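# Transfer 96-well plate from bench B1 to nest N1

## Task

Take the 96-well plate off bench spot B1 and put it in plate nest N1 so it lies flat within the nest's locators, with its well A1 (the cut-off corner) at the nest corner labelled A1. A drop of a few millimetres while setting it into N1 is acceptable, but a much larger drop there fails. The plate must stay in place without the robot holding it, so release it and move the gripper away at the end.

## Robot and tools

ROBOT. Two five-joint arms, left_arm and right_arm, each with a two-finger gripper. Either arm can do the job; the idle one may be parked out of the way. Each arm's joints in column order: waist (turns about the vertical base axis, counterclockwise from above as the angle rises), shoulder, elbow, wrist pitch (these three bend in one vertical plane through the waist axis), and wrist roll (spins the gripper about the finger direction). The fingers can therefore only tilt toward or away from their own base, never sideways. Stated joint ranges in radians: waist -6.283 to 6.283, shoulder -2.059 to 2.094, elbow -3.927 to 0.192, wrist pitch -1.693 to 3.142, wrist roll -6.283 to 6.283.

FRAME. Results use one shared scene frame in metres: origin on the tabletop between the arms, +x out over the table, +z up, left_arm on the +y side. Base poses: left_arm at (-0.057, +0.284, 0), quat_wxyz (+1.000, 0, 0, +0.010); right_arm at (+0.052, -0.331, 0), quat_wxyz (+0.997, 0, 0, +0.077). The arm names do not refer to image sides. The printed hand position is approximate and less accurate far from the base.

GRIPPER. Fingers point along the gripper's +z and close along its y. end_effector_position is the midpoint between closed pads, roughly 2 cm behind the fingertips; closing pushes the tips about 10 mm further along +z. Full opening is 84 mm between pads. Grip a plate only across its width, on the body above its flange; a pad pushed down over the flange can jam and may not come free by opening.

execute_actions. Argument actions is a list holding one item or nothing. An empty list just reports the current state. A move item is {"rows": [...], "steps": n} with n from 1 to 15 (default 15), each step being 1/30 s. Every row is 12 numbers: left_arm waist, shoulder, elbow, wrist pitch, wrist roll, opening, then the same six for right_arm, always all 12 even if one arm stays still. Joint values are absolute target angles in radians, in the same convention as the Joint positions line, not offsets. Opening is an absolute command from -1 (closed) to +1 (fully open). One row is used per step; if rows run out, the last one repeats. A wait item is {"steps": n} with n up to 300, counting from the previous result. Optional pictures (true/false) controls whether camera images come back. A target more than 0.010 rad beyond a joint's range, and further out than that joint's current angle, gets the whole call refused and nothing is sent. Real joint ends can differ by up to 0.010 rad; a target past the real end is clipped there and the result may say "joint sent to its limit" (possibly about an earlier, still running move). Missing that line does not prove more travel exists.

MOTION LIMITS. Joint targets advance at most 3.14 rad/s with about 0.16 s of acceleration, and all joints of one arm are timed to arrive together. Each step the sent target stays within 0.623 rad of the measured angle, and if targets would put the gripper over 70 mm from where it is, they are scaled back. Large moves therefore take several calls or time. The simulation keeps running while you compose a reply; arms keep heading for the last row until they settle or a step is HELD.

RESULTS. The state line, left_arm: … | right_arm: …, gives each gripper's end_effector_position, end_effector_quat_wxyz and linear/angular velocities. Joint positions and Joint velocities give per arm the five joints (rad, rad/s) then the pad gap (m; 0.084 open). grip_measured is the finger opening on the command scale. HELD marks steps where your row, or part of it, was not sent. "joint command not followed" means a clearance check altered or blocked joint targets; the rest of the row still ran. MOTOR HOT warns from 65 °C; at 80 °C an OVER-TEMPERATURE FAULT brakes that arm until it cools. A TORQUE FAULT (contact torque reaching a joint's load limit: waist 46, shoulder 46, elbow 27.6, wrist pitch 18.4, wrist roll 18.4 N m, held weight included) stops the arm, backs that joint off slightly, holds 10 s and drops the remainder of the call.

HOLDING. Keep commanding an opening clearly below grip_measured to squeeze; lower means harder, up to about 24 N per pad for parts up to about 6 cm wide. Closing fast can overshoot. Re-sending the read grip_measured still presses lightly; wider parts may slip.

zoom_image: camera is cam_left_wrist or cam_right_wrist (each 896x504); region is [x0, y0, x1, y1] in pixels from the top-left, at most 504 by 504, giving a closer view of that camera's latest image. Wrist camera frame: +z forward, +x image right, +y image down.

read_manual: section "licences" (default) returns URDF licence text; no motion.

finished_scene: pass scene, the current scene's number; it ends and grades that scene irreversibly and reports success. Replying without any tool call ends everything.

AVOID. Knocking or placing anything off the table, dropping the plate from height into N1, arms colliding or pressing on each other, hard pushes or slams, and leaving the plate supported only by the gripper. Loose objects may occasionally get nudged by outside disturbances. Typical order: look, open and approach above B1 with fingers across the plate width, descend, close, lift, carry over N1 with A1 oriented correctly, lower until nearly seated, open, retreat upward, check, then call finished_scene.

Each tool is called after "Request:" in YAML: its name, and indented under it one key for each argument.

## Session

Request:
execute_actions:
  actions: []

Scene clock: 0.00 s of 8400.00 s.
left_arm: end_effector_position=(+0.4437, +0.1217, +0.1590) grip_measured=+1.00 end_effector_quat_wxyz=(-0.009, +0.918, -0.379, +0.119) end_effector_velocity=(+0.000, +0.000, +0.000) end_effector_angular_velocity=(-0.000, -0.001, +0.000) | right_arm: end_effector_position=(+0.4733, -0.2438, +0.1558) grip_measured=+1.00 end_effector_quat_wxyz=(+0.085, +0.958, -0.173, -0.210) end_effector_velocity=(+0.000, +0.000, -0.000) end_effector_angular_velocity=(+0.000, -0.001, -0.000)
Joint positions: left_arm=[-0.333  0.095 -0.971  0.638  0.471  0.084] | right_arm=[ 0.05   0.311 -1.352  1.497  0.562  0.084]
Joint velocities: left_arm=[ 0.     0.    -0.    -0.001  0.    -0.   ] | right_arm=[-0.    -0.     0.    -0.001 -0.     0.   ]
Motor temperatures (°C, as the motors report them): left_arm=[31 31 35 38 37] | right_arm=[28 31 31 36 36]

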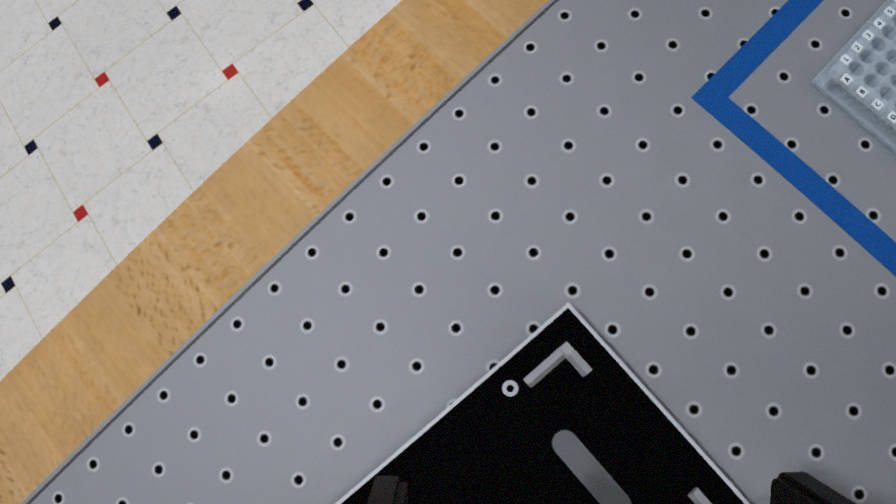

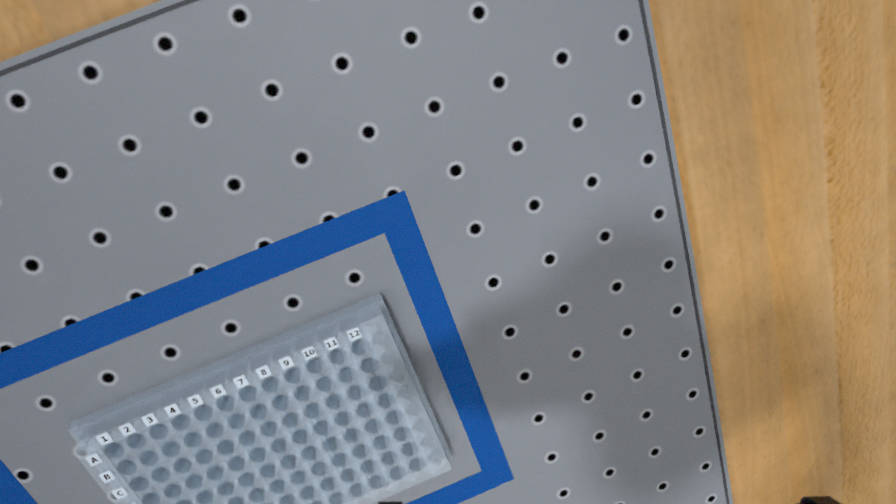

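Request:
execute_actions:
  actions:
    - {"rows":[[1.3,-0.401,-1.242,1.643,0,1,0.2,-0.1278,-1.4958,1.6236,0.7657,1]],"steps":15}
  pictures: false

Request:
execute_actions:
  actions:
    - {"steps":12}
  pictures: false

Request:
execute_actions:
  actions:
    - {"rows":[[1.3,-0.401,-1.242,1.643,0,1,0.6115,-0.1278,-1.4958,1.6236,0.7657,1]],"steps":15}
  pictures: false

Request:
execute_actions:
  actions:
    - {"steps":25}

Scene clock: 3.77 s of 8400.00 s.
left_arm: end_effector_position=(+0.4482, +0.2782, +0.2742) grip_measured=+1.00 end_effector_quat_wxyz=(-0.017, +0.982, -0.144, +0.123) end_effector_velocity=(-0.109, +0.383, +0.194) end_effector_angular_velocity=(-0.088, +0.158, +1.111) | right_arm: end_effector_position=(+0.4748, -0.1940, +0.3349) grip_measured=+1.00 end_effector_quat_wxyz=(+0.030, +0.979, -0.197, -0.053) end_effector_velocity=(-0.085, +0.089, +0.408) end_effector_angular_velocity=(+0.194, -0.732, -0.087)
Joint positions: left_arm=[-0.031 -0.106 -1.082  0.94   0.281  0.084] | right_arm=[ 0.16  -0.01  -1.458  1.589  0.71   0.084]
Joint velocities: left_arm=[ 0.756 -0.387 -0.209  0.753 -0.366 -0.   ] | right_arm=[ 0.249 -0.732 -0.234  0.211  0.339 -0.   ]
Motor temperatures (°C, as the motors report them): left_arm=[31 32 35 38 37] | right_arm=[28 32 32 36 36]
Steps of this call (steps 1 to 90: nothing new was sent; then 0.27 s passed at rest; steps 91 to 105: all 15 steps of this action). Readings (joint positions):
91: left_arm=[-0.333 0.095 -0.971 0.638 0.471] | right_arm=[0.051 0.311 -1.352 1.497 0.562]
92: left_arm=[-0.329 0.092 -0.972 0.645 0.466] | right_arm=[0.052 0.307 -1.352 1.499 0.565]
94: left_arm=[-0.292 0.064 -0.985 0.685 0.436] | right_arm=[0.065 0.271 -1.360 1.513 0.585]
98: left_arm=[-0.200 -0.007 -1.028 0.772 0.375] | right_arm=[0.101 0.162 -1.403 1.540 0.631]
105: the state above

Scene clock: 4.17 s of 8400.00 s.
left_arm: end_effector_position=(+0.3696, +0.4242, +0.3319) grip_measured=+1.00 end_effector_quat_wxyz=(-0.017, +0.994, +0.079, +0.072) end_effector_velocity=(-0.253, +0.336, +0.111) end_effector_angular_velocity=(-0.107, +0.208, +1.132) | right_arm: end_effector_position=(+0.4563, -0.1821, +0.3973) grip_measured=+1.00 end_effector_quat_wxyz=(+0.002, +0.979, -0.204, -0.003) end_effector_velocity=(-0.001, +0.002, +0.013) end_effector_angular_velocity=(+0.010, -0.026, -0.002)
Joint positions: left_arm=[ 0.298 -0.235 -1.151  1.238  0.158  0.084] | right_arm=[ 0.199 -0.124 -1.493  1.624  0.765  0.084]
Joint velocities: left_arm=[ 0.888 -0.259 -0.141  0.631 -0.246  0.   ] | right_arm=[ 0.004 -0.016 -0.014  0.003  0.006  0.   ]
Motor temperatures (°C, as the motors report them): left_arm=[31 32 36 38 37] | right_arm=[28 32 32 36 36]
Steps of this call (steps 1 to 12: the robot went on to your last target). Readings (joint positions):
1: left_arm=[-0.006 -0.119 -1.088 0.965 0.269] | right_arm=[0.168 -0.034 -1.466 1.596 0.722]
2: left_arm=[0.020 -0.131 -1.095 0.991 0.257] | right_arm=[0.176 -0.058 -1.473 1.603 0.733]
4: left_arm=[0.073 -0.155 -1.108 1.043 0.234] | right_arm=[0.190 -0.100 -1.488 1.614 0.751]
8: left_arm=[0.182 -0.198 -1.131 1.147 0.194] | right_arm=[0.198 -0.124 -1.495 1.622 0.763]
12: the state above

Scene clock: 4.67 s of 8400.00 s.
left_arm: end_effector_position=(+0.2174, +0.5677, +0.3722) grip_measured=+1.00 end_effector_quat_wxyz=(-0.013, +0.933, +0.359, +0.028) end_effector_velocity=(-0.352, +0.223, +0.055) end_effector_angular_velocity=(-0.098, +0.083, +1.167) | right_arm: end_effector_position=(+0.3696, -0.0400, +0.3999) grip_measured=+1.00 end_effector_quat_wxyz=(+0.000, +1.000, -0.012, -0.000) end_effector_velocity=(-0.102, +0.110, +0.004) end_effector_angular_velocity=(+0.006, -0.007, +0.349)
Joint positions: left_arm=[ 0.782 -0.331 -1.204  1.473  0.067  0.084] | right_arm=[ 0.588 -0.128 -1.496  1.624  0.766  0.084]
Joint velocities: left_arm=[ 1.035 -0.137 -0.073  0.338 -0.132 -0.   ] | right_arm=[ 0.35  -0.007 -0.003  0.001  0.    -0.   ]
Motor temperatures (°C, as the motors report them): left_arm=[31 32 36 38 37] | right_arm=[28 32 32 36 36]
Steps of this call (steps 1 to 15: all 15 steps of this action). Readings (joint positions):
1: left_arm=[0.328 -0.243 -1.156 1.259 0.150] | right_arm=[0.200 -0.125 -1.494 1.624 0.765]
2: left_arm=[0.358 -0.252 -1.160 1.279 0.142] | right_arm=[0.204 -0.125 -1.494 1.624 0.765]
4: left_arm=[0.419 -0.267 -1.169 1.317 0.128] | right_arm=[0.249 -0.125 -1.494 1.623 0.766]
8: left_arm=[0.547 -0.294 -1.184 1.383 0.102] | right_arm=[0.389 -0.126 -1.494 1.623 0.766]
15: the state above

Scene clock: 5.50 s of 8400.00 s.
left_arm: end_effector_position=(+0.0305, +0.6231, +0.4002) grip_measured=+1.00 end_effector_quat_wxyz=(+0.000, +0.790, +0.613, -0.000) end_effector_velocity=(-0.003, +0.000, +0.001) end_effector_angular_velocity=(+0.002, -0.001, +0.009) | right_arm: end_effector_position=(+0.3627, -0.0327, +0.4000) grip_measured=+1.00 end_effector_quat_wxyz=(+0.000, +1.000, -0.000, +0.000) end_effector_velocity=(-0.000, +0.000, -0.000) end_effector_angular_velocity=(-0.001, +0.001, +0.000)
Joint positions: left_arm=[ 1.299 -0.401 -1.242  1.643  0.     0.084] | right_arm=[ 0.611 -0.128 -1.496  1.624  0.766  0.084]
Joint velocities: left_arm=[ 0.008 -0.002 -0.001  0.001 -0.    -0.   ] | right_arm=[ 0.     0.001 -0.     0.     0.    -0.   ]
Motor temperatures (°C, as the motors report them): left_arm=[31 32 36 38 37] | right_arm=[28 32 32 36 36]
Steps of this call (steps 1 to 25: the robot went on to your last target). Readings (joint positions):
1: left_arm=[0.817 -0.335 -1.206 1.484 0.062] | right_arm=[0.597 -0.128 -1.496 1.624 0.766]
2: left_arm=[0.852 -0.340 -1.209 1.496 0.058] | right_arm=[0.602 -0.128 -1.496 1.624 0.766]
4: left_arm=[0.922 -0.350 -1.214 1.519 0.049] | right_arm=[0.607 -0.128 -1.496 1.624 0.766]
8: left_arm=[1.065 -0.369 -1.224 1.566 0.030] | right_arm=[0.609 -0.128 -1.496 1.624 0.766]
25: the state above

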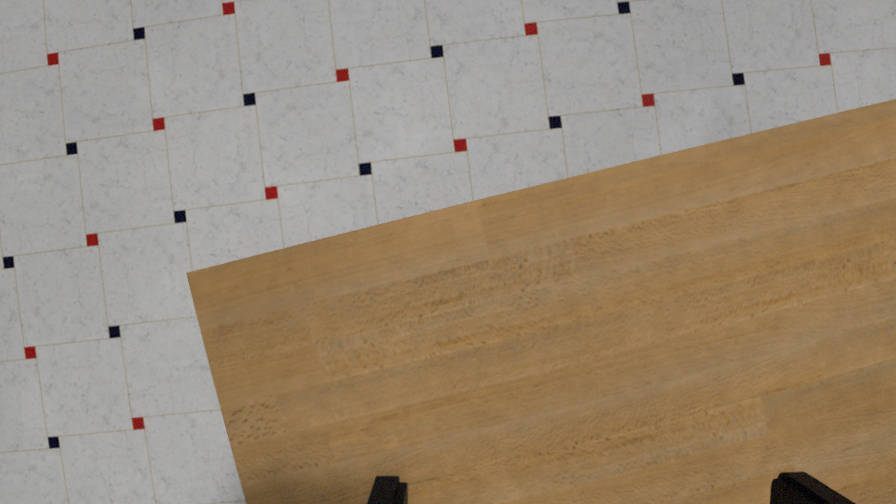

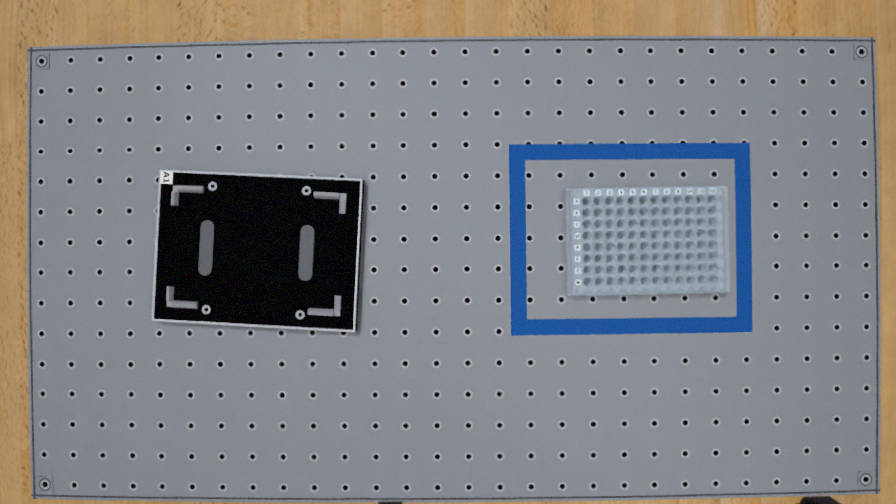

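Request:
execute_actions:
  actions:
    - {"rows":[[1.3,-0.401,-1.242,1.643,0,1,0.2662,0.0983,-0.7385,0.6402,-1.16,1]],"steps":15}
  pictures: false

Request:
execute_actions:
  actions:
    - {"steps":40}

Scene clock: 11.03 s of 8400.00 s.
left_arm: end_effector_position=(+0.0300, +0.6232, +0.4003) grip_measured=+1.00 end_effector_quat_wxyz=(+0.000, +0.790, +0.613, +0.000) end_effector_velocity=(+0.000, -0.000, +0.000) end_effector_angular_velocity=(-0.001, +0.000, -0.001) | right_arm: end_effector_position=(+0.4223, -0.0781, +0.2319) grip_measured=+1.00 end_effector_quat_wxyz=(+0.020, +0.994, +0.104, -0.037) end_effector_velocity=(+0.101, -0.126, -0.372) end_effector_angular_velocity=(+0.103, +0.012, +0.738)
Joint positions: left_arm=[ 1.3   -0.401 -1.242  1.643  0.     0.084] | right_arm=[ 0.446 -0.018 -1.148  1.25   0.392  0.084]
Joint velocities: left_arm=[-0.001 -0.    -0.     0.001 -0.    -0.   ] | right_arm=[-0.359  0.234  0.817 -1.1   -1.101  0.   ]
Motor temperatures (°C, as the motors report them): left_arm=[31 32 37 39 37] | right_arm=[28 32 33 36 36]
Steps of this call (steps 1 to 30: the robot went on to your last target; steps 31 to 90: nothing new was sent; then 2.03 s passed at rest; steps 91 to 105: all 15 steps of this action). Readings (joint positions):
91: left_arm=[1.300 -0.401 -1.242 1.643 0.000] | right_arm=[0.611 -0.128 -1.495 1.623 0.765]
92: left_arm=[1.300 -0.401 -1.242 1.643 -0.000] | right_arm=[0.609 -0.127 -1.491 1.617 0.759]
94: left_arm=[1.300 -0.401 -1.242 1.643 -0.000] | right_arm=[0.586 -0.116 -1.453 1.572 0.715]
98: left_arm=[1.300 -0.401 -1.242 1.643 0.000] | right_arm=[0.530 -0.073 -1.339 1.466 0.609]
105: the state above

Scene clock: 12.37 s of 8400.00 s.
left_arm: end_effector_position=(+0.0300, +0.6232, +0.4003) grip_measured=+1.00 end_effector_quat_wxyz=(+0.000, +0.790, +0.613, +0.000) end_effector_velocity=(+0.001, -0.000, +0.000) end_effector_angular_velocity=(+0.001, -0.000, -0.002) | right_arm: end_effector_position=(+0.4392, -0.1582, +0.0650) grip_measured=+1.00 end_effector_quat_wxyz=(+0.000, +0.704, +0.710, +0.000) end_effector_velocity=(-0.000, -0.000, -0.001) end_effector_angular_velocity=(-0.001, +0.001, +0.001)
Joint positions: left_arm=[ 1.3   -0.401 -1.242  1.643 -0.     0.084] | right_arm=[ 0.266  0.098 -0.739  0.64  -1.16   0.084]
Joint velocities: left_arm=[-0.002 -0.    -0.    -0.    -0.     0.   ] | right_arm=[-0.     0.002 -0.    -0.001 -0.001 -0.   ]
Motor temperatures (°C, as the motors report them): left_arm=[31 32 37 39 37] | right_arm=[28 32 33 36 36]
Steps of this call (steps 1 to 40: the robot went on to your last target). Readings (joint positions):
1: left_arm=[1.300 -0.401 -1.242 1.643 0.000] | right_arm=[0.434 -0.011 -1.120 1.212 0.354]
2: left_arm=[1.300 -0.401 -1.242 1.643 -0.000] | right_arm=[0.422 -0.003 -1.093 1.172 0.313]
4: left_arm=[1.300 -0.401 -1.242 1.643 -0.000] | right_arm=[0.398 0.013 -1.038 1.090 0.224]
8: left_arm=[1.300 -0.401 -1.242 1.643 0.000] | right_arm=[0.351 0.043 -0.932 0.930 0.003]
40: the state above

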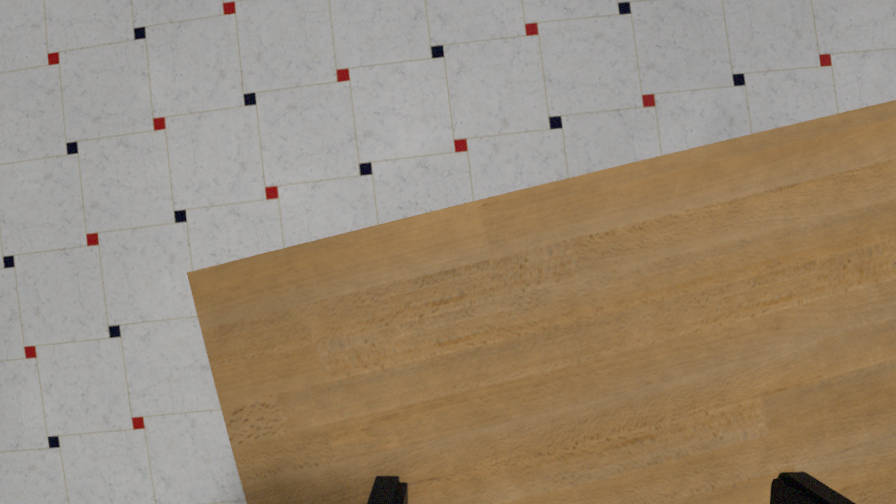

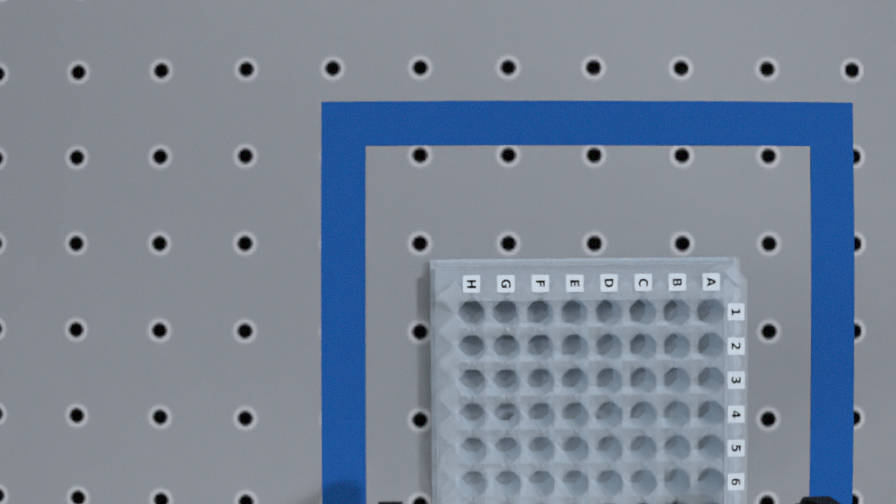

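Request:
execute_actions:
  actions:
    - {"rows":[[1.3,-0.401,-1.242,1.643,0,1,0.2673,0.1521,-0.7455,0.5934,-1.1645,1]],"steps":15}
  pictures: false

Request:
execute_actions:
  actions:
    - {"steps":12}

Request:
zoom_image:
  camera: "cam_right_wrist"
  region: [360, 250, 860, 504]

Scene clock: 16.47 s of 8400.00 s.
left_arm: end_effector_position=(+0.0300, +0.6232, +0.4003) grip_measured=+1.00 end_effector_quat_wxyz=(+0.000, +0.790, +0.613, +0.000) end_effector_velocity=(+0.000, -0.000, -0.000) end_effector_angular_velocity=(-0.000, +0.000, -0.000) | right_arm: end_effector_position=(+0.4427, -0.1561, +0.0483) grip_measured=+1.00 end_effector_quat_wxyz=(+0.000, +0.702, +0.712, +0.000) end_effector_velocity=(-0.001, -0.000, -0.002) end_effector_angular_velocity=(-0.001, +0.003, -0.000)
Joint positions: left_arm=[ 1.3   -0.401 -1.242  1.643 -0.     0.084] | right_arm=[ 0.267  0.152 -0.746  0.594 -1.164  0.084]
Joint velocities: left_arm=[-0.001 -0.     0.    -0.    -0.     0.   ] | right_arm=[-0.     0.003  0.002 -0.003 -0.    -0.   ]
Motor temperatures (°C, as the motors report them): left_arm=[31 32 37 39 37] | right_arm=[28 32 33 36 36]
Steps of this call (steps 1 to 15: the robot went on to your last target; steps 16 to 90: nothing new was sent; then 0.60 s passed at rest; steps 91 to 105: all 15 steps of this action). Readings (joint positions):
91: left_arm=[1.300 -0.401 -1.242 1.643 -0.000] | right_arm=[0.266 0.099 -0.739 0.640 -1.160]
92: left_arm=[1.300 -0.401 -1.242 1.643 -0.000] | right_arm=[0.266 0.103 -0.740 0.635 -1.161]
94: left_arm=[1.300 -0.401 -1.242 1.643 0.000] | right_arm=[0.267 0.127 -0.744 0.614 -1.163]
98: left_arm=[1.300 -0.401 -1.242 1.643 0.000] | right_arm=[0.267 0.150 -0.744 0.597 -1.164]
105: the state above

Scene clock: 16.87 s of 8400.00 s.
left_arm: end_effector_position=(+0.0300, +0.6232, +0.4003) grip_measured=+1.00 end_effector_quat_wxyz=(+0.000, +0.790, +0.613, +0.000) end_effector_velocity=(+0.000, +0.000, +0.000) end_effector_angular_velocity=(+0.001, -0.000, -0.001) | right_arm: end_effector_position=(+0.4425, -0.1562, +0.0480) grip_measured=+1.00 end_effector_quat_wxyz=(+0.000, +0.702, +0.712, +0.000) end_effector_velocity=(-0.001, -0.000, -0.000) end_effector_angular_velocity=(-0.001, +0.002, -0.000)
Joint positions: left_arm=[ 1.3   -0.401 -1.242  1.643 -0.     0.084] | right_arm=[ 0.267  0.152 -0.746  0.593 -1.164  0.084]
Joint velocities: left_arm=[-0.001 -0.    -0.001 -0.001 -0.     0.   ] | right_arm=[ 0.     0.     0.001  0.001  0.    -0.   ]
Motor temperatures (°C, as the motors report them): left_arm=[31 32 37 39 37] | right_arm=[28 32 33 36 36]
Steps of this call (steps 1 to 12: the robot went on to your last target). Readings (joint positions):
1: left_arm=[1.300 -0.401 -1.242 1.643 -0.000] | right_arm=[0.267 0.152 -0.746 0.594 -1.164]
2: left_arm=[1.300 -0.401 -1.242 1.643 0.000] | right_arm=[0.267 0.152 -0.746 0.593 -1.164]
4: left_arm=[1.300 -0.401 -1.242 1.643 0.000] | right_arm=[0.267 0.152 -0.746 0.593 -1.164]
8: left_arm=[1.300 -0.401 -1.242 1.643 0.000] | right_arm=[0.267 0.152 -0.746 0.593 -1.164]
12: the state above

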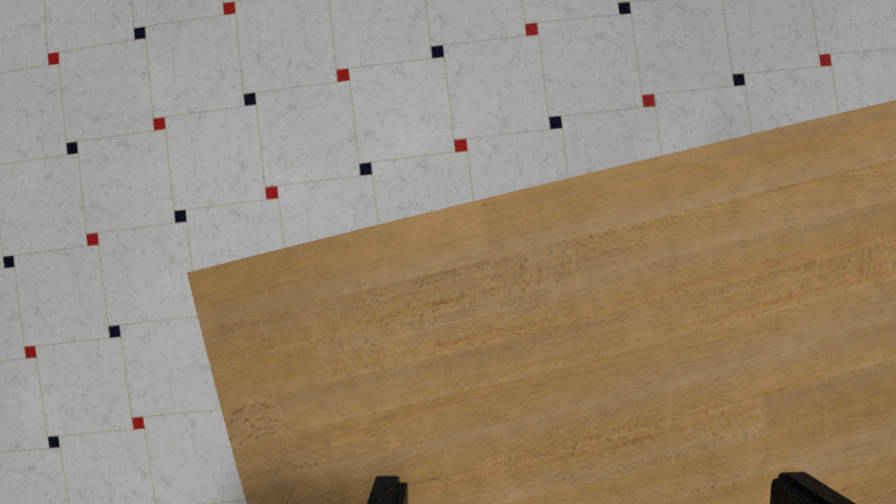

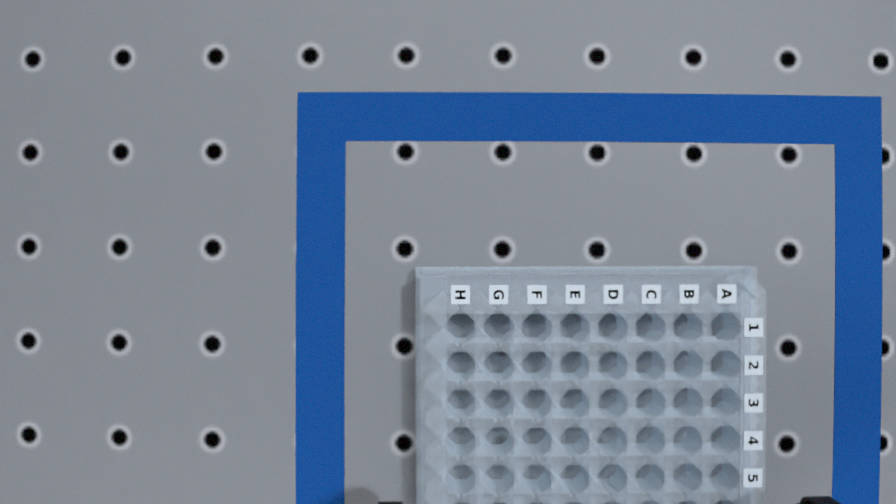

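Region (360, 250, 860, 504) of cam_right_wrist's 896x504 image, scaled by 1.008, with more detail than that image has; it fills the top 256 rows of this view, and the rest is white.

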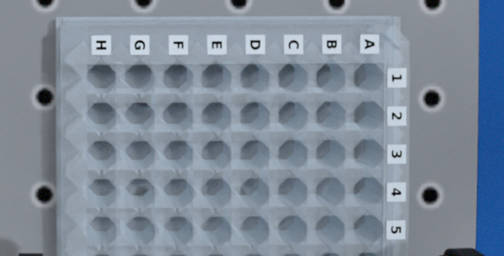

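Request:
execute_actions:
  actions:
    - {"rows":[[1.3,-0.401,-1.242,1.643,0,1,0.2673,0.1565,-0.7451,0.5886,-1.1645,1],[1.3,-0.401,-1.242,1.643,0,1,0.2673,0.1609,-0.7446,0.5837,-1.1645,1],[1.3,-0.401,-1.242,1.643,0,1,0.2673,0.1652,-0.7442,0.579,-1.1645,1],[1.3,-0.401,-1.242,1.643,0,1,0.2673,0.1696,-0.7438,0.5742,-1.1645,1],[1.3,-0.401,-1.242,1.643,0,1,0.2673,0.174,-0.7433,0.5693,-1.1645,1],[1.3,-0.401,-1.242,1.643,0,1,0.2673,0.1784,-0.7429,0.5645,-1.1645,1],[1.3,-0.401,-1.242,1.643,0,1,0.2673,0.1828,-0.7425,0.5597,-1.1645,1],[1.3,-0.401,-1.242,1.643,0,1,0.2673,0.1871,-0.7421,0.555,-1.1645,1],[1.3,-0.401,-1.242,1.643,0,1,0.2673,0.1915,-0.7416,0.5501,-1.1645,1],[1.3,-0.401,-1.242,1.643,0,1,0.2673,0.1959,-0.7412,0.5453,-1.1645,1]],"steps":15}
  pictures: false

Request:
execute_actions:
  actions:
    - {"steps":12}

Scene clock: 23.27 s of 8400.00 s.
left_arm: end_effector_position=(+0.0300, +0.6232, +0.4003) grip_measured=+1.00 end_effector_quat_wxyz=(+0.000, +0.790, +0.613, +0.000) end_effector_velocity=(-0.000, -0.000, -0.000) end_effector_angular_velocity=(-0.001, +0.000, +0.000) | right_arm: end_effector_position=(+0.4422, -0.1563, +0.0319) grip_measured=+1.00 end_effector_quat_wxyz=(-0.000, +0.702, +0.712, -0.000) end_effector_velocity=(+0.004, +0.002, -0.005) end_effector_angular_velocity=(+0.005, -0.011, +0.000)
Joint positions: left_arm=[ 1.3   -0.401 -1.242  1.643  0.     0.084] | right_arm=[ 0.267  0.195 -0.741  0.548 -1.165  0.084]
Joint velocities: left_arm=[ 0.     0.     0.     0.001  0.    -0.   ] | right_arm=[ 0.     0.019 -0.002 -0.029 -0.     0.   ]
Motor temperatures (°C, as the motors report them): left_arm=[31 32 38 39 37] | right_arm=[28 32 33 36 36]
Steps of this call (steps 1 to 15: the robot went on to your last target; steps 16 to 90: nothing new was sent; then 2.90 s passed at rest; steps 91 to 105: all 15 steps of this action). Readings (joint positions):
91: left_arm=[1.300 -0.401 -1.242 1.643 -0.000] | right_arm=[0.267 0.152 -0.745 0.593 -1.165]
92: left_arm=[1.300 -0.401 -1.242 1.643 -0.000] | right_arm=[0.267 0.153 -0.746 0.592 -1.165]
94: left_arm=[1.300 -0.401 -1.242 1.643 0.000] | right_arm=[0.267 0.157 -0.745 0.587 -1.164]
98: left_arm=[1.300 -0.401 -1.242 1.643 -0.000] | right_arm=[0.267 0.173 -0.743 0.571 -1.165]
105: the state above

Scene clock: 23.67 s of 8400.00 s.
left_arm: end_effector_position=(+0.0300, +0.6232, +0.4003) grip_measured=+1.00 end_effector_quat_wxyz=(+0.000, +0.790, +0.613, +0.000) end_effector_velocity=(-0.001, +0.000, -0.000) end_effector_angular_velocity=(-0.000, +0.000, +0.002) | right_arm: end_effector_position=(+0.4426, -0.1562, +0.0316) grip_measured=+1.00 end_effector_quat_wxyz=(+0.000, +0.702, +0.712, +0.000) end_effector_velocity=(-0.000, -0.000, -0.001) end_effector_angular_velocity=(-0.001, +0.002, -0.000)
Joint positions: left_arm=[ 1.3   -0.401 -1.242  1.643  0.     0.084] | right_arm=[ 0.267  0.196 -0.741  0.545 -1.164  0.084]
Joint velocities: left_arm=[ 0.002  0.     0.     0.    -0.    -0.   ] | right_arm=[-0.     0.002 -0.     0.    -0.     0.   ]
Motor temperatures (°C, as the motors report them): left_arm=[31 32 38 39 37] | right_arm=[28 32 33 36 36]
Steps of this call (steps 1 to 12: the robot went on to your last target). Readings (joint positions):
1: left_arm=[1.300 -0.401 -1.242 1.643 0.000] | right_arm=[0.267 0.195 -0.741 0.547 -1.165]
2: left_arm=[1.300 -0.401 -1.242 1.643 0.000] | right_arm=[0.267 0.195 -0.741 0.546 -1.164]
4: left_arm=[1.300 -0.401 -1.242 1.643 -0.000] | right_arm=[0.267 0.195 -0.741 0.546 -1.164]
8: left_arm=[1.300 -0.401 -1.242 1.643 -0.000] | right_arm=[0.267 0.196 -0.741 0.545 -1.164]
12: the state above

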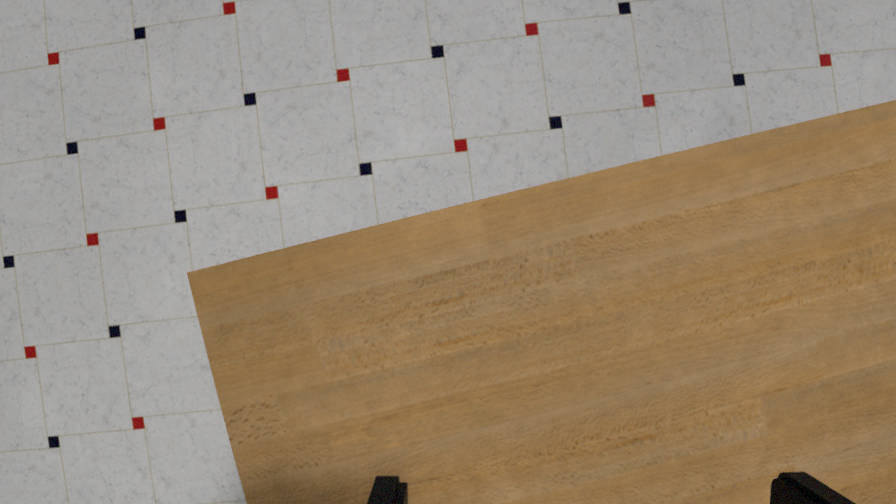

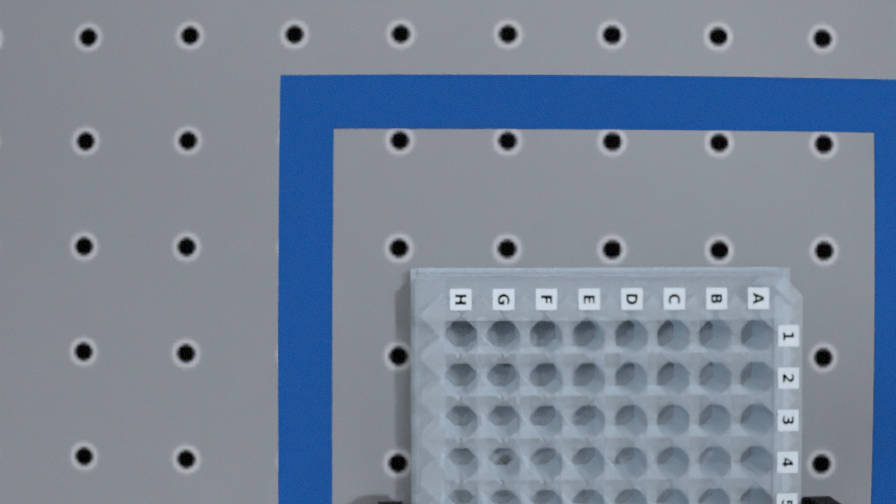

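Request:
execute_actions:
  actions:
    - {"rows":[[1.3,-0.401,-1.242,1.643,0,1,0.2673,0.198,-0.741,0.543,-1.1645,1],[1.3,-0.401,-1.242,1.643,0,1,0.2673,0.198,-0.741,0.543,-1.1645,1],[1.3,-0.401,-1.242,1.643,0,1,0.2673,0.198,-0.741,0.543,-1.1645,1],[1.3,-0.401,-1.242,1.643,0,1,0.2673,0.198,-0.741,0.543,-1.1645,0.95],[1.3,-0.401,-1.242,1.643,0,1,0.2673,0.198,-0.741,0.543,-1.1645,0.9],[1.3,-0.401,-1.242,1.643,0,1,0.2673,0.198,-0.741,0.543,-1.1645,0.85],[1.3,-0.401,-1.242,1.643,0,1,0.2673,0.198,-0.741,0.543,-1.1645,0.8],[1.3,-0.401,-1.242,1.643,0,1,0.2673,0.198,-0.741,0.543,-1.1645,0.7],[1.3,-0.401,-1.242,1.643,0,1,0.2673,0.198,-0.741,0.543,-1.1645,0.6],[1.3,-0.401,-1.242,1.643,0,1,0.2673,0.198,-0.741,0.543,-1.1645,0.5],[1.3,-0.401,-1.242,1.643,0,1,0.2673,0.198,-0.741,0.543,-1.1645,0.4]],"steps":15}
  pictures: false

Request:
execute_actions:
  actions:
    - {"rows":[[1.3,-0.401,-1.242,1.643,0,1,0.2673,0.185,-0.742,0.557,-1.1645,0.4],[1.3,-0.401,-1.242,1.643,0,1,0.2673,0.17,-0.744,0.574,-1.1645,0.4],[1.3,-0.401,-1.242,1.643,0,1,0.2673,0.152,-0.7455,0.5935,-1.1645,0.4],[1.3,-0.401,-1.242,1.643,0,1,0.2673,0.13,-0.748,0.618,-1.1645,0.4],[1.3,-0.401,-1.242,1.643,0,1,0.2673,0.07,-0.757,0.687,-1.1645,0.4]],"steps":13}

Scene clock: 31.27 s of 8400.00 s.
left_arm: end_effector_position=(+0.0300, +0.6232, +0.4003) grip_measured=+1.00 end_effector_quat_wxyz=(+0.000, +0.790, +0.613, +0.000) end_effector_velocity=(+0.000, +0.000, +0.000) end_effector_angular_velocity=(+0.001, -0.000, -0.000) | right_arm: end_effector_position=(+0.4428, -0.1561, +0.0310) grip_measured=+0.93 end_effector_quat_wxyz=(+0.000, +0.702, +0.712, +0.000) end_effector_velocity=(-0.000, +0.000, -0.000) end_effector_angular_velocity=(-0.000, +0.000, +0.000)
Joint positions: left_arm=[ 1.3   -0.401 -1.242  1.643 -0.     0.084] | right_arm=[ 0.267  0.198 -0.741  0.543 -1.164  0.082]
Joint velocities: left_arm=[-0.     0.    -0.001  0.    -0.     0.   ] | right_arm=[ 0. -0.  0. -0. -0.  0.]
Motor temperatures (°C, as the motors report them): left_arm=[31 32 38 39 37] | right_arm=[28 32 34 36 36]
Steps of this call (steps 1 to 15: the robot went on to your last target; steps 16 to 90: nothing new was sent; then 4.10 s passed at rest; steps 91 to 105: all 15 steps of this action). Readings (joint positions):
91: left_arm=[1.300 -0.401 -1.242 1.643 -0.000] | right_arm=[0.267 0.196 -0.741 0.545 -1.165]
92: left_arm=[1.300 -0.401 -1.242 1.643 -0.000] | right_arm=[0.267 0.196 -0.741 0.545 -1.164]
94: left_arm=[1.300 -0.401 -1.242 1.643 -0.000] | right_arm=[0.267 0.197 -0.741 0.544 -1.164]
98: left_arm=[1.300 -0.401 -1.242 1.643 -0.000] | right_arm=[0.267 0.198 -0.741 0.543 -1.164]
105: the state above

Scene clock: 31.70 s of 8400.00 s.
left_arm: end_effector_position=(+0.0300, +0.6232, +0.4003) grip_measured=+1.00 end_effector_quat_wxyz=(+0.000, +0.790, +0.613, +0.000) end_effector_velocity=(-0.000, -0.000, -0.001) end_effector_angular_velocity=(-0.002, +0.000, +0.001) | right_arm: end_effector_position=(+0.4422, -0.1563, +0.0793) grip_measured=+0.93 end_effector_quat_wxyz=(+0.001, +0.702, +0.712, +0.001) end_effector_velocity=(-0.030, -0.013, -0.010) end_effector_angular_velocity=(-0.039, +0.087, +0.000)
Joint positions: left_arm=[ 1.3   -0.401 -1.242  1.643 -0.     0.084] | right_arm=[ 0.267  0.073 -0.757  0.682 -1.164  0.081]
Joint velocities: left_arm=[ 0.001 -0.     0.001  0.001  0.    -0.   ] | right_arm=[ 0.    -0.018  0.035  0.079 -0.    -0.   ]
Motor temperatures (°C, as the motors report them): left_arm=[31 32 38 39 37] | right_arm=[28 32 34 36 36]
Steps of this call (steps 1 to 13: all 13 steps of this action). Readings (joint positions):
1: left_arm=[1.300 -0.401 -1.242 1.643 0.000] | right_arm=[0.267 0.197 -0.741 0.543 -1.164]
2: left_arm=[1.300 -0.401 -1.242 1.643 0.000] | right_arm=[0.267 0.196 -0.741 0.546 -1.164]
4: left_arm=[1.300 -0.401 -1.242 1.643 0.000] | right_arm=[0.267 0.183 -0.741 0.563 -1.165]
8: left_arm=[1.300 -0.401 -1.242 1.643 -0.000] | right_arm=[0.267 0.111 -0.751 0.641 -1.165]
13: the state above

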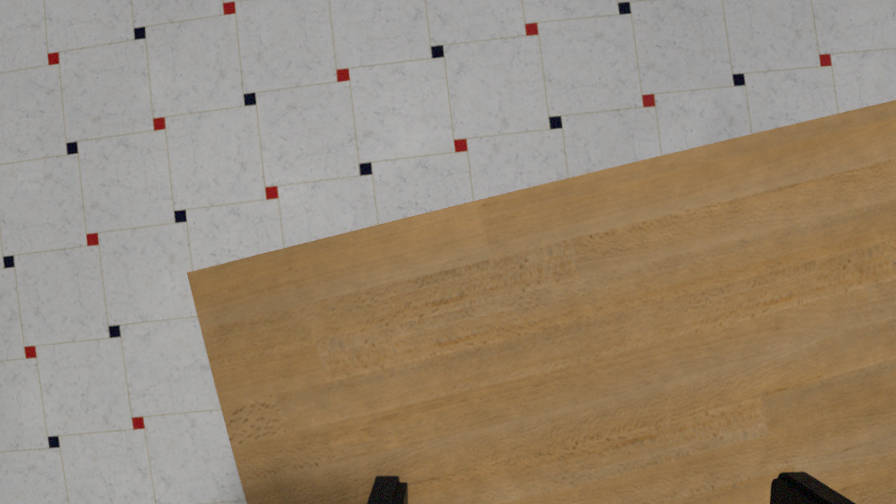

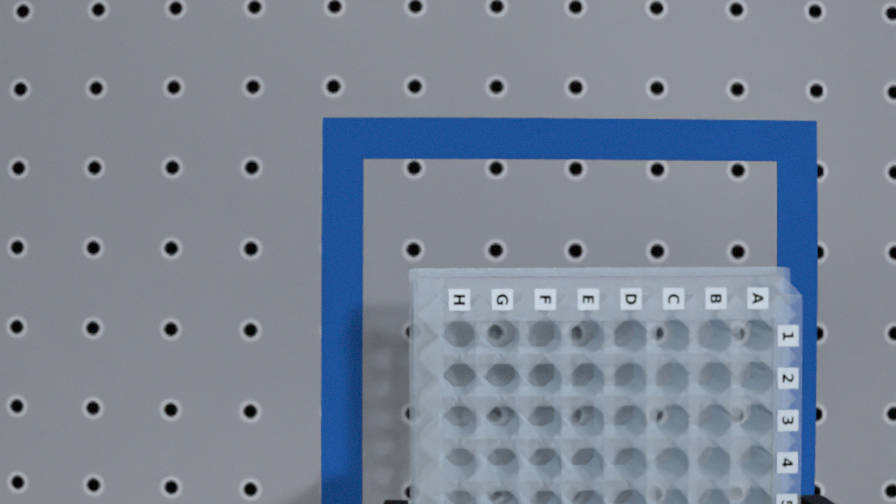

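Request:
execute_actions:
  actions:
    - {"rows":[[1.3,-0.401,-1.242,1.643,0,1,0.7522,0.6506,-1.6517,1.0011,-0.6236,0.4]],"steps":15}
  pictures: false

Request:
execute_actions:
  actions:
    - {"steps":40}

Scene clock: 33.87 s of 8400.00 s.
left_arm: end_effector_position=(+0.0300, +0.6232, +0.4003) grip_measured=+1.00 end_effector_quat_wxyz=(+0.000, +0.790, +0.613, +0.000) end_effector_velocity=(-0.000, +0.000, -0.000) end_effector_angular_velocity=(+0.000, -0.000, +0.001) | right_arm: end_effector_position=(+0.4543, +0.0126, +0.0739) grip_measured=+0.93 end_effector_quat_wxyz=(-0.002, +0.713, +0.701, -0.026) end_effector_velocity=(+0.033, +0.411, +0.064) end_effector_angular_velocity=(+0.086, -0.150, -0.065)
Joint positions: left_arm=[ 1.3   -0.401 -1.242  1.643 -0.     0.084] | right_arm=[ 0.553  0.413 -1.232  0.872 -0.846  0.081]
Joint velocities: left_arm=[ 0.001 -0.     0.    -0.     0.    -0.   ] | right_arm=[ 0.549  0.652 -1.176  0.355  0.615  0.   ]
Motor temperatures (°C, as the motors report them): left_arm=[31 32 39 39 37] | right_arm=[28 32 34 36 36]
Steps of this call (steps 1 to 15: the robot went on to your last target; steps 16 to 50: nothing new was sent; steps 51 to 65: all 15 steps of this action). Readings (joint positions):
51: left_arm=[1.300 -0.401 -1.242 1.643 -0.000] | right_arm=[0.268 0.070 -0.757 0.687 -1.164]
52: left_arm=[1.300 -0.401 -1.242 1.643 0.000] | right_arm=[0.271 0.075 -0.762 0.691 -1.159]
54: left_arm=[1.300 -0.401 -1.242 1.643 0.000] | right_arm=[0.306 0.118 -0.810 0.716 -1.116]
58: left_arm=[1.300 -0.401 -1.242 1.643 -0.000] | right_arm=[0.415 0.248 -0.961 0.783 -1.000]
65: the state above

Scene clock: 35.20 s of 8400.00 s.
left_arm: end_effector_position=(+0.0300, +0.6232, +0.4003) grip_measured=+1.00 end_effector_quat_wxyz=(+0.000, +0.790, +0.613, +0.000) end_effector_velocity=(-0.001, +0.000, +0.000) end_effector_angular_velocity=(+0.001, -0.000, +0.001) | right_arm: end_effector_position=(+0.4352, +0.1578, +0.0900) grip_measured=+0.93 end_effector_quat_wxyz=(+0.000, +0.721, +0.693, +0.000) end_effector_velocity=(-0.000, +0.000, +0.001) end_effector_angular_velocity=(+0.001, -0.001, +0.001)
Joint positions: left_arm=[ 1.3   -0.401 -1.242  1.643 -0.     0.084] | right_arm=[ 0.752  0.651 -1.652  1.001 -0.624  0.081]
Joint velocities: left_arm=[ 0.002  0.    -0.    -0.     0.     0.   ] | right_arm=[ 0.001 -0.002 -0.     0.001 -0.    -0.   ]
Motor temperatures (°C, as the motors report them): left_arm=[31 32 39 39 37] | right_arm=[28 32 34 36 36]
Steps of this call (steps 1 to 30: the robot went on to your last target; steps 31 to 40: nothing new was sent). Readings (joint positions):
1: left_arm=[1.300 -0.401 -1.242 1.643 0.000] | right_arm=[0.572 0.435 -1.271 0.884 -0.825]
2: left_arm=[1.300 -0.401 -1.242 1.643 0.000] | right_arm=[0.590 0.457 -1.310 0.896 -0.805]
4: left_arm=[1.300 -0.401 -1.242 1.643 0.000] | right_arm=[0.627 0.501 -1.388 0.920 -0.763]
8: left_arm=[1.300 -0.401 -1.242 1.643 -0.000] | right_arm=[0.701 0.589 -1.544 0.968 -0.681]
40: the state above
All arms were judged still, so your last target was given up. Only a new action makes them travel on or press farther. Fingers that are still opening or closing keep moving.

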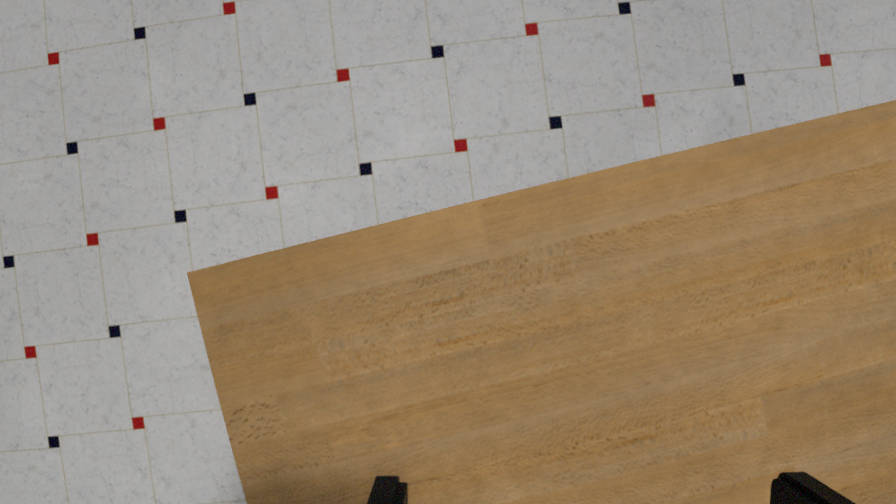

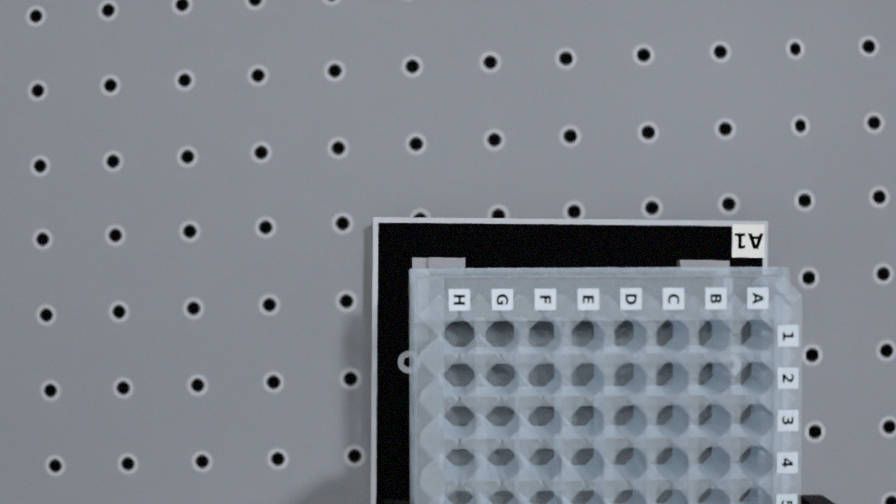

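Request:
execute_actions:
  actions:
    - {"rows":[[1.3,-0.401,-1.242,1.643,0,1,0.747,0.6953,-1.6191,0.9238,-0.6148,0.4]],"steps":15}
  pictures: false

Request:
execute_actions:
  actions:
    - {"steps":15}

Request:
zoom_image:
  camera: "cam_right_wrist"
  region: [360, 220, 480, 380]

Request:
zoom_image:
  camera: "cam_right_wrist"
  region: [700, 220, 860, 320]

Scene clock: 40.90 s of 8400.00 s.
left_arm: end_effector_position=(+0.0300, +0.6232, +0.4003) grip_measured=+1.00 end_effector_quat_wxyz=(+0.000, +0.790, +0.613, +0.000) end_effector_velocity=(-0.000, +0.000, -0.000) end_effector_angular_velocity=(-0.000, +0.000, +0.001) | right_arm: end_effector_position=(+0.4371, +0.1550, +0.0564) grip_measured=+0.93 end_effector_quat_wxyz=(-0.000, +0.726, +0.688, +0.001) end_effector_velocity=(-0.005, -0.007, -0.013) end_effector_angular_velocity=(-0.020, +0.016, -0.001)
Joint positions: left_arm=[ 1.3   -0.401 -1.242  1.643  0.     0.084] | right_arm=[ 0.747  0.694 -1.62   0.924 -0.615  0.081]
Joint velocities: left_arm=[ 0.001 -0.     0.     0.     0.    -0.   ] | right_arm=[-0.001  0.012  0.014 -0.001  0.    -0.   ]
Motor temperatures (°C, as the motors report them): left_arm=[31 32 39 39 37] | right_arm=[28 32 34 36 36]
Steps of this call (steps 1 to 90: nothing new was sent; then 2.20 s passed at rest; steps 91 to 105: all 15 steps of this action). Readings (joint positions):
91: left_arm=[1.300 -0.401 -1.242 1.643 -0.000] | right_arm=[0.752 0.651 -1.652 1.001 -0.624]
92: left_arm=[1.300 -0.401 -1.242 1.643 0.000] | right_arm=[0.752 0.653 -1.650 0.994 -0.623]
94: left_arm=[1.300 -0.401 -1.242 1.643 0.000] | right_arm=[0.750 0.669 -1.640 0.961 -0.619]
98: left_arm=[1.300 -0.401 -1.242 1.643 -0.000] | right_arm=[0.747 0.697 -1.617 0.932 -0.616]
105: the state above

Scene clock: 41.40 s of 8400.00 s.
left_arm: end_effector_position=(+0.0300, +0.6232, +0.4003) grip_measured=+1.00 end_effector_quat_wxyz=(+0.000, +0.790, +0.613, +0.000) end_effector_velocity=(-0.001, +0.000, +0.000) end_effector_angular_velocity=(+0.000, -0.000, +0.001) | right_arm: end_effector_position=(+0.4366, +0.1544, +0.0551) grip_measured=+0.93 end_effector_quat_wxyz=(+0.000, +0.726, +0.687, +0.000) end_effector_velocity=(+0.000, +0.000, +0.001) end_effector_angular_velocity=(+0.002, -0.001, -0.000)
Joint positions: left_arm=[ 1.3   -0.401 -1.242  1.643 -0.     0.084] | right_arm=[ 0.747  0.695 -1.619  0.924 -0.615  0.081]
Joint velocities: left_arm=[ 0.002 -0.    -0.     0.     0.    -0.   ] | right_arm=[-0.    -0.002 -0.    -0.     0.    -0.   ]
Motor temperatures (°C, as the motors report them): left_arm=[31 32 39 39 37] | right_arm=[28 32 34 36 36]
Steps of this call (steps 1 to 15: the robot went on to your last target). Readings (joint positions):
1: left_arm=[1.300 -0.401 -1.242 1.643 0.000] | right_arm=[0.747 0.694 -1.620 0.924 -0.615]
2: left_arm=[1.300 -0.401 -1.242 1.643 -0.000] | right_arm=[0.747 0.695 -1.620 0.924 -0.615]
4: left_arm=[1.300 -0.401 -1.242 1.643 -0.000] | right_arm=[0.747 0.695 -1.619 0.924 -0.615]
8: left_arm=[1.300 -0.401 -1.242 1.643 -0.000] | right_arm=[0.747 0.695 -1.619 0.924 -0.615]
15: the state above
All arms were judged still, so your last target was given up. Only a new action makes them travel on or press farther. Fingers that are still opening or closing keep moving.

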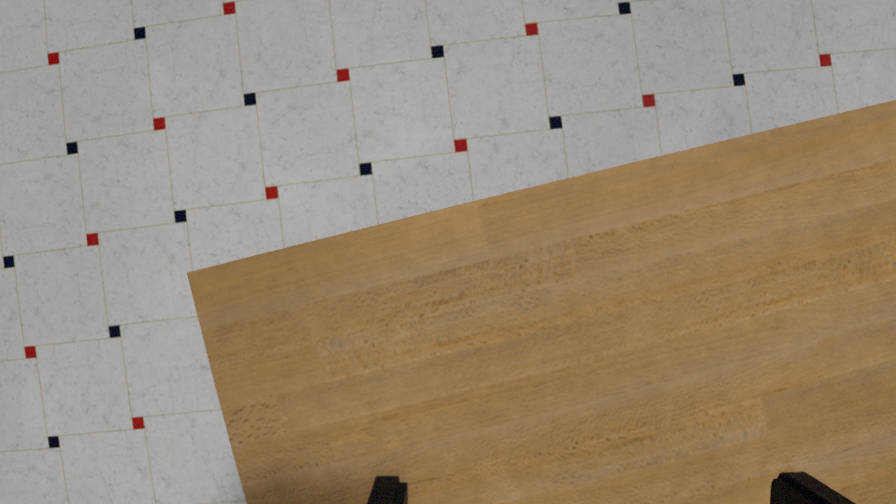

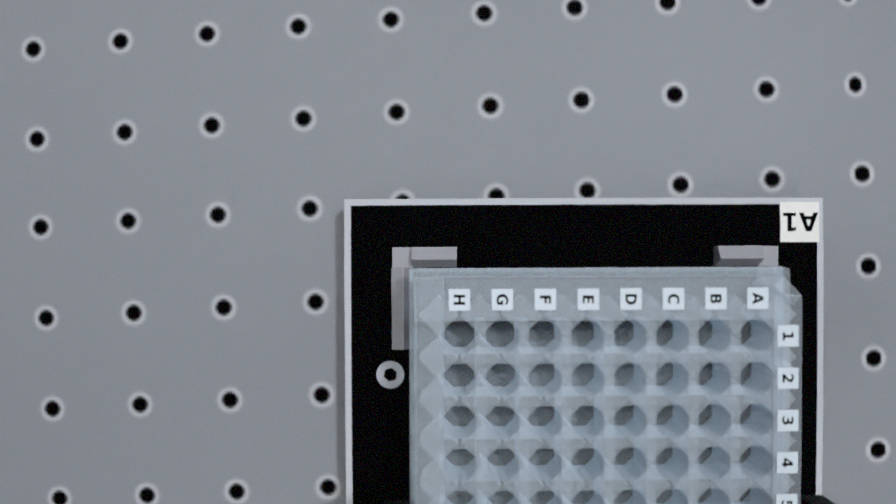

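Region (360, 220, 480, 380) of cam_right_wrist's 896x504 image, scaled by 3.150, with more detail than that image has; it fills the left 378 columns of this view, and the rest is white.

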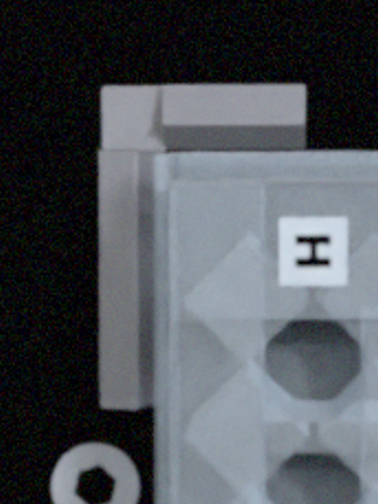

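Region (700, 220, 860, 320) of cam_right_wrist's 896x504 image, scaled by 3.150, with more detail than that image has; it fills the top 315 rows of this view, and the rest is white.

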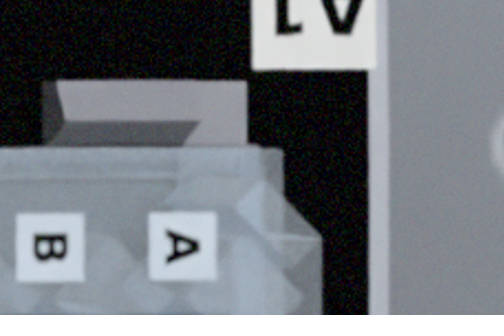

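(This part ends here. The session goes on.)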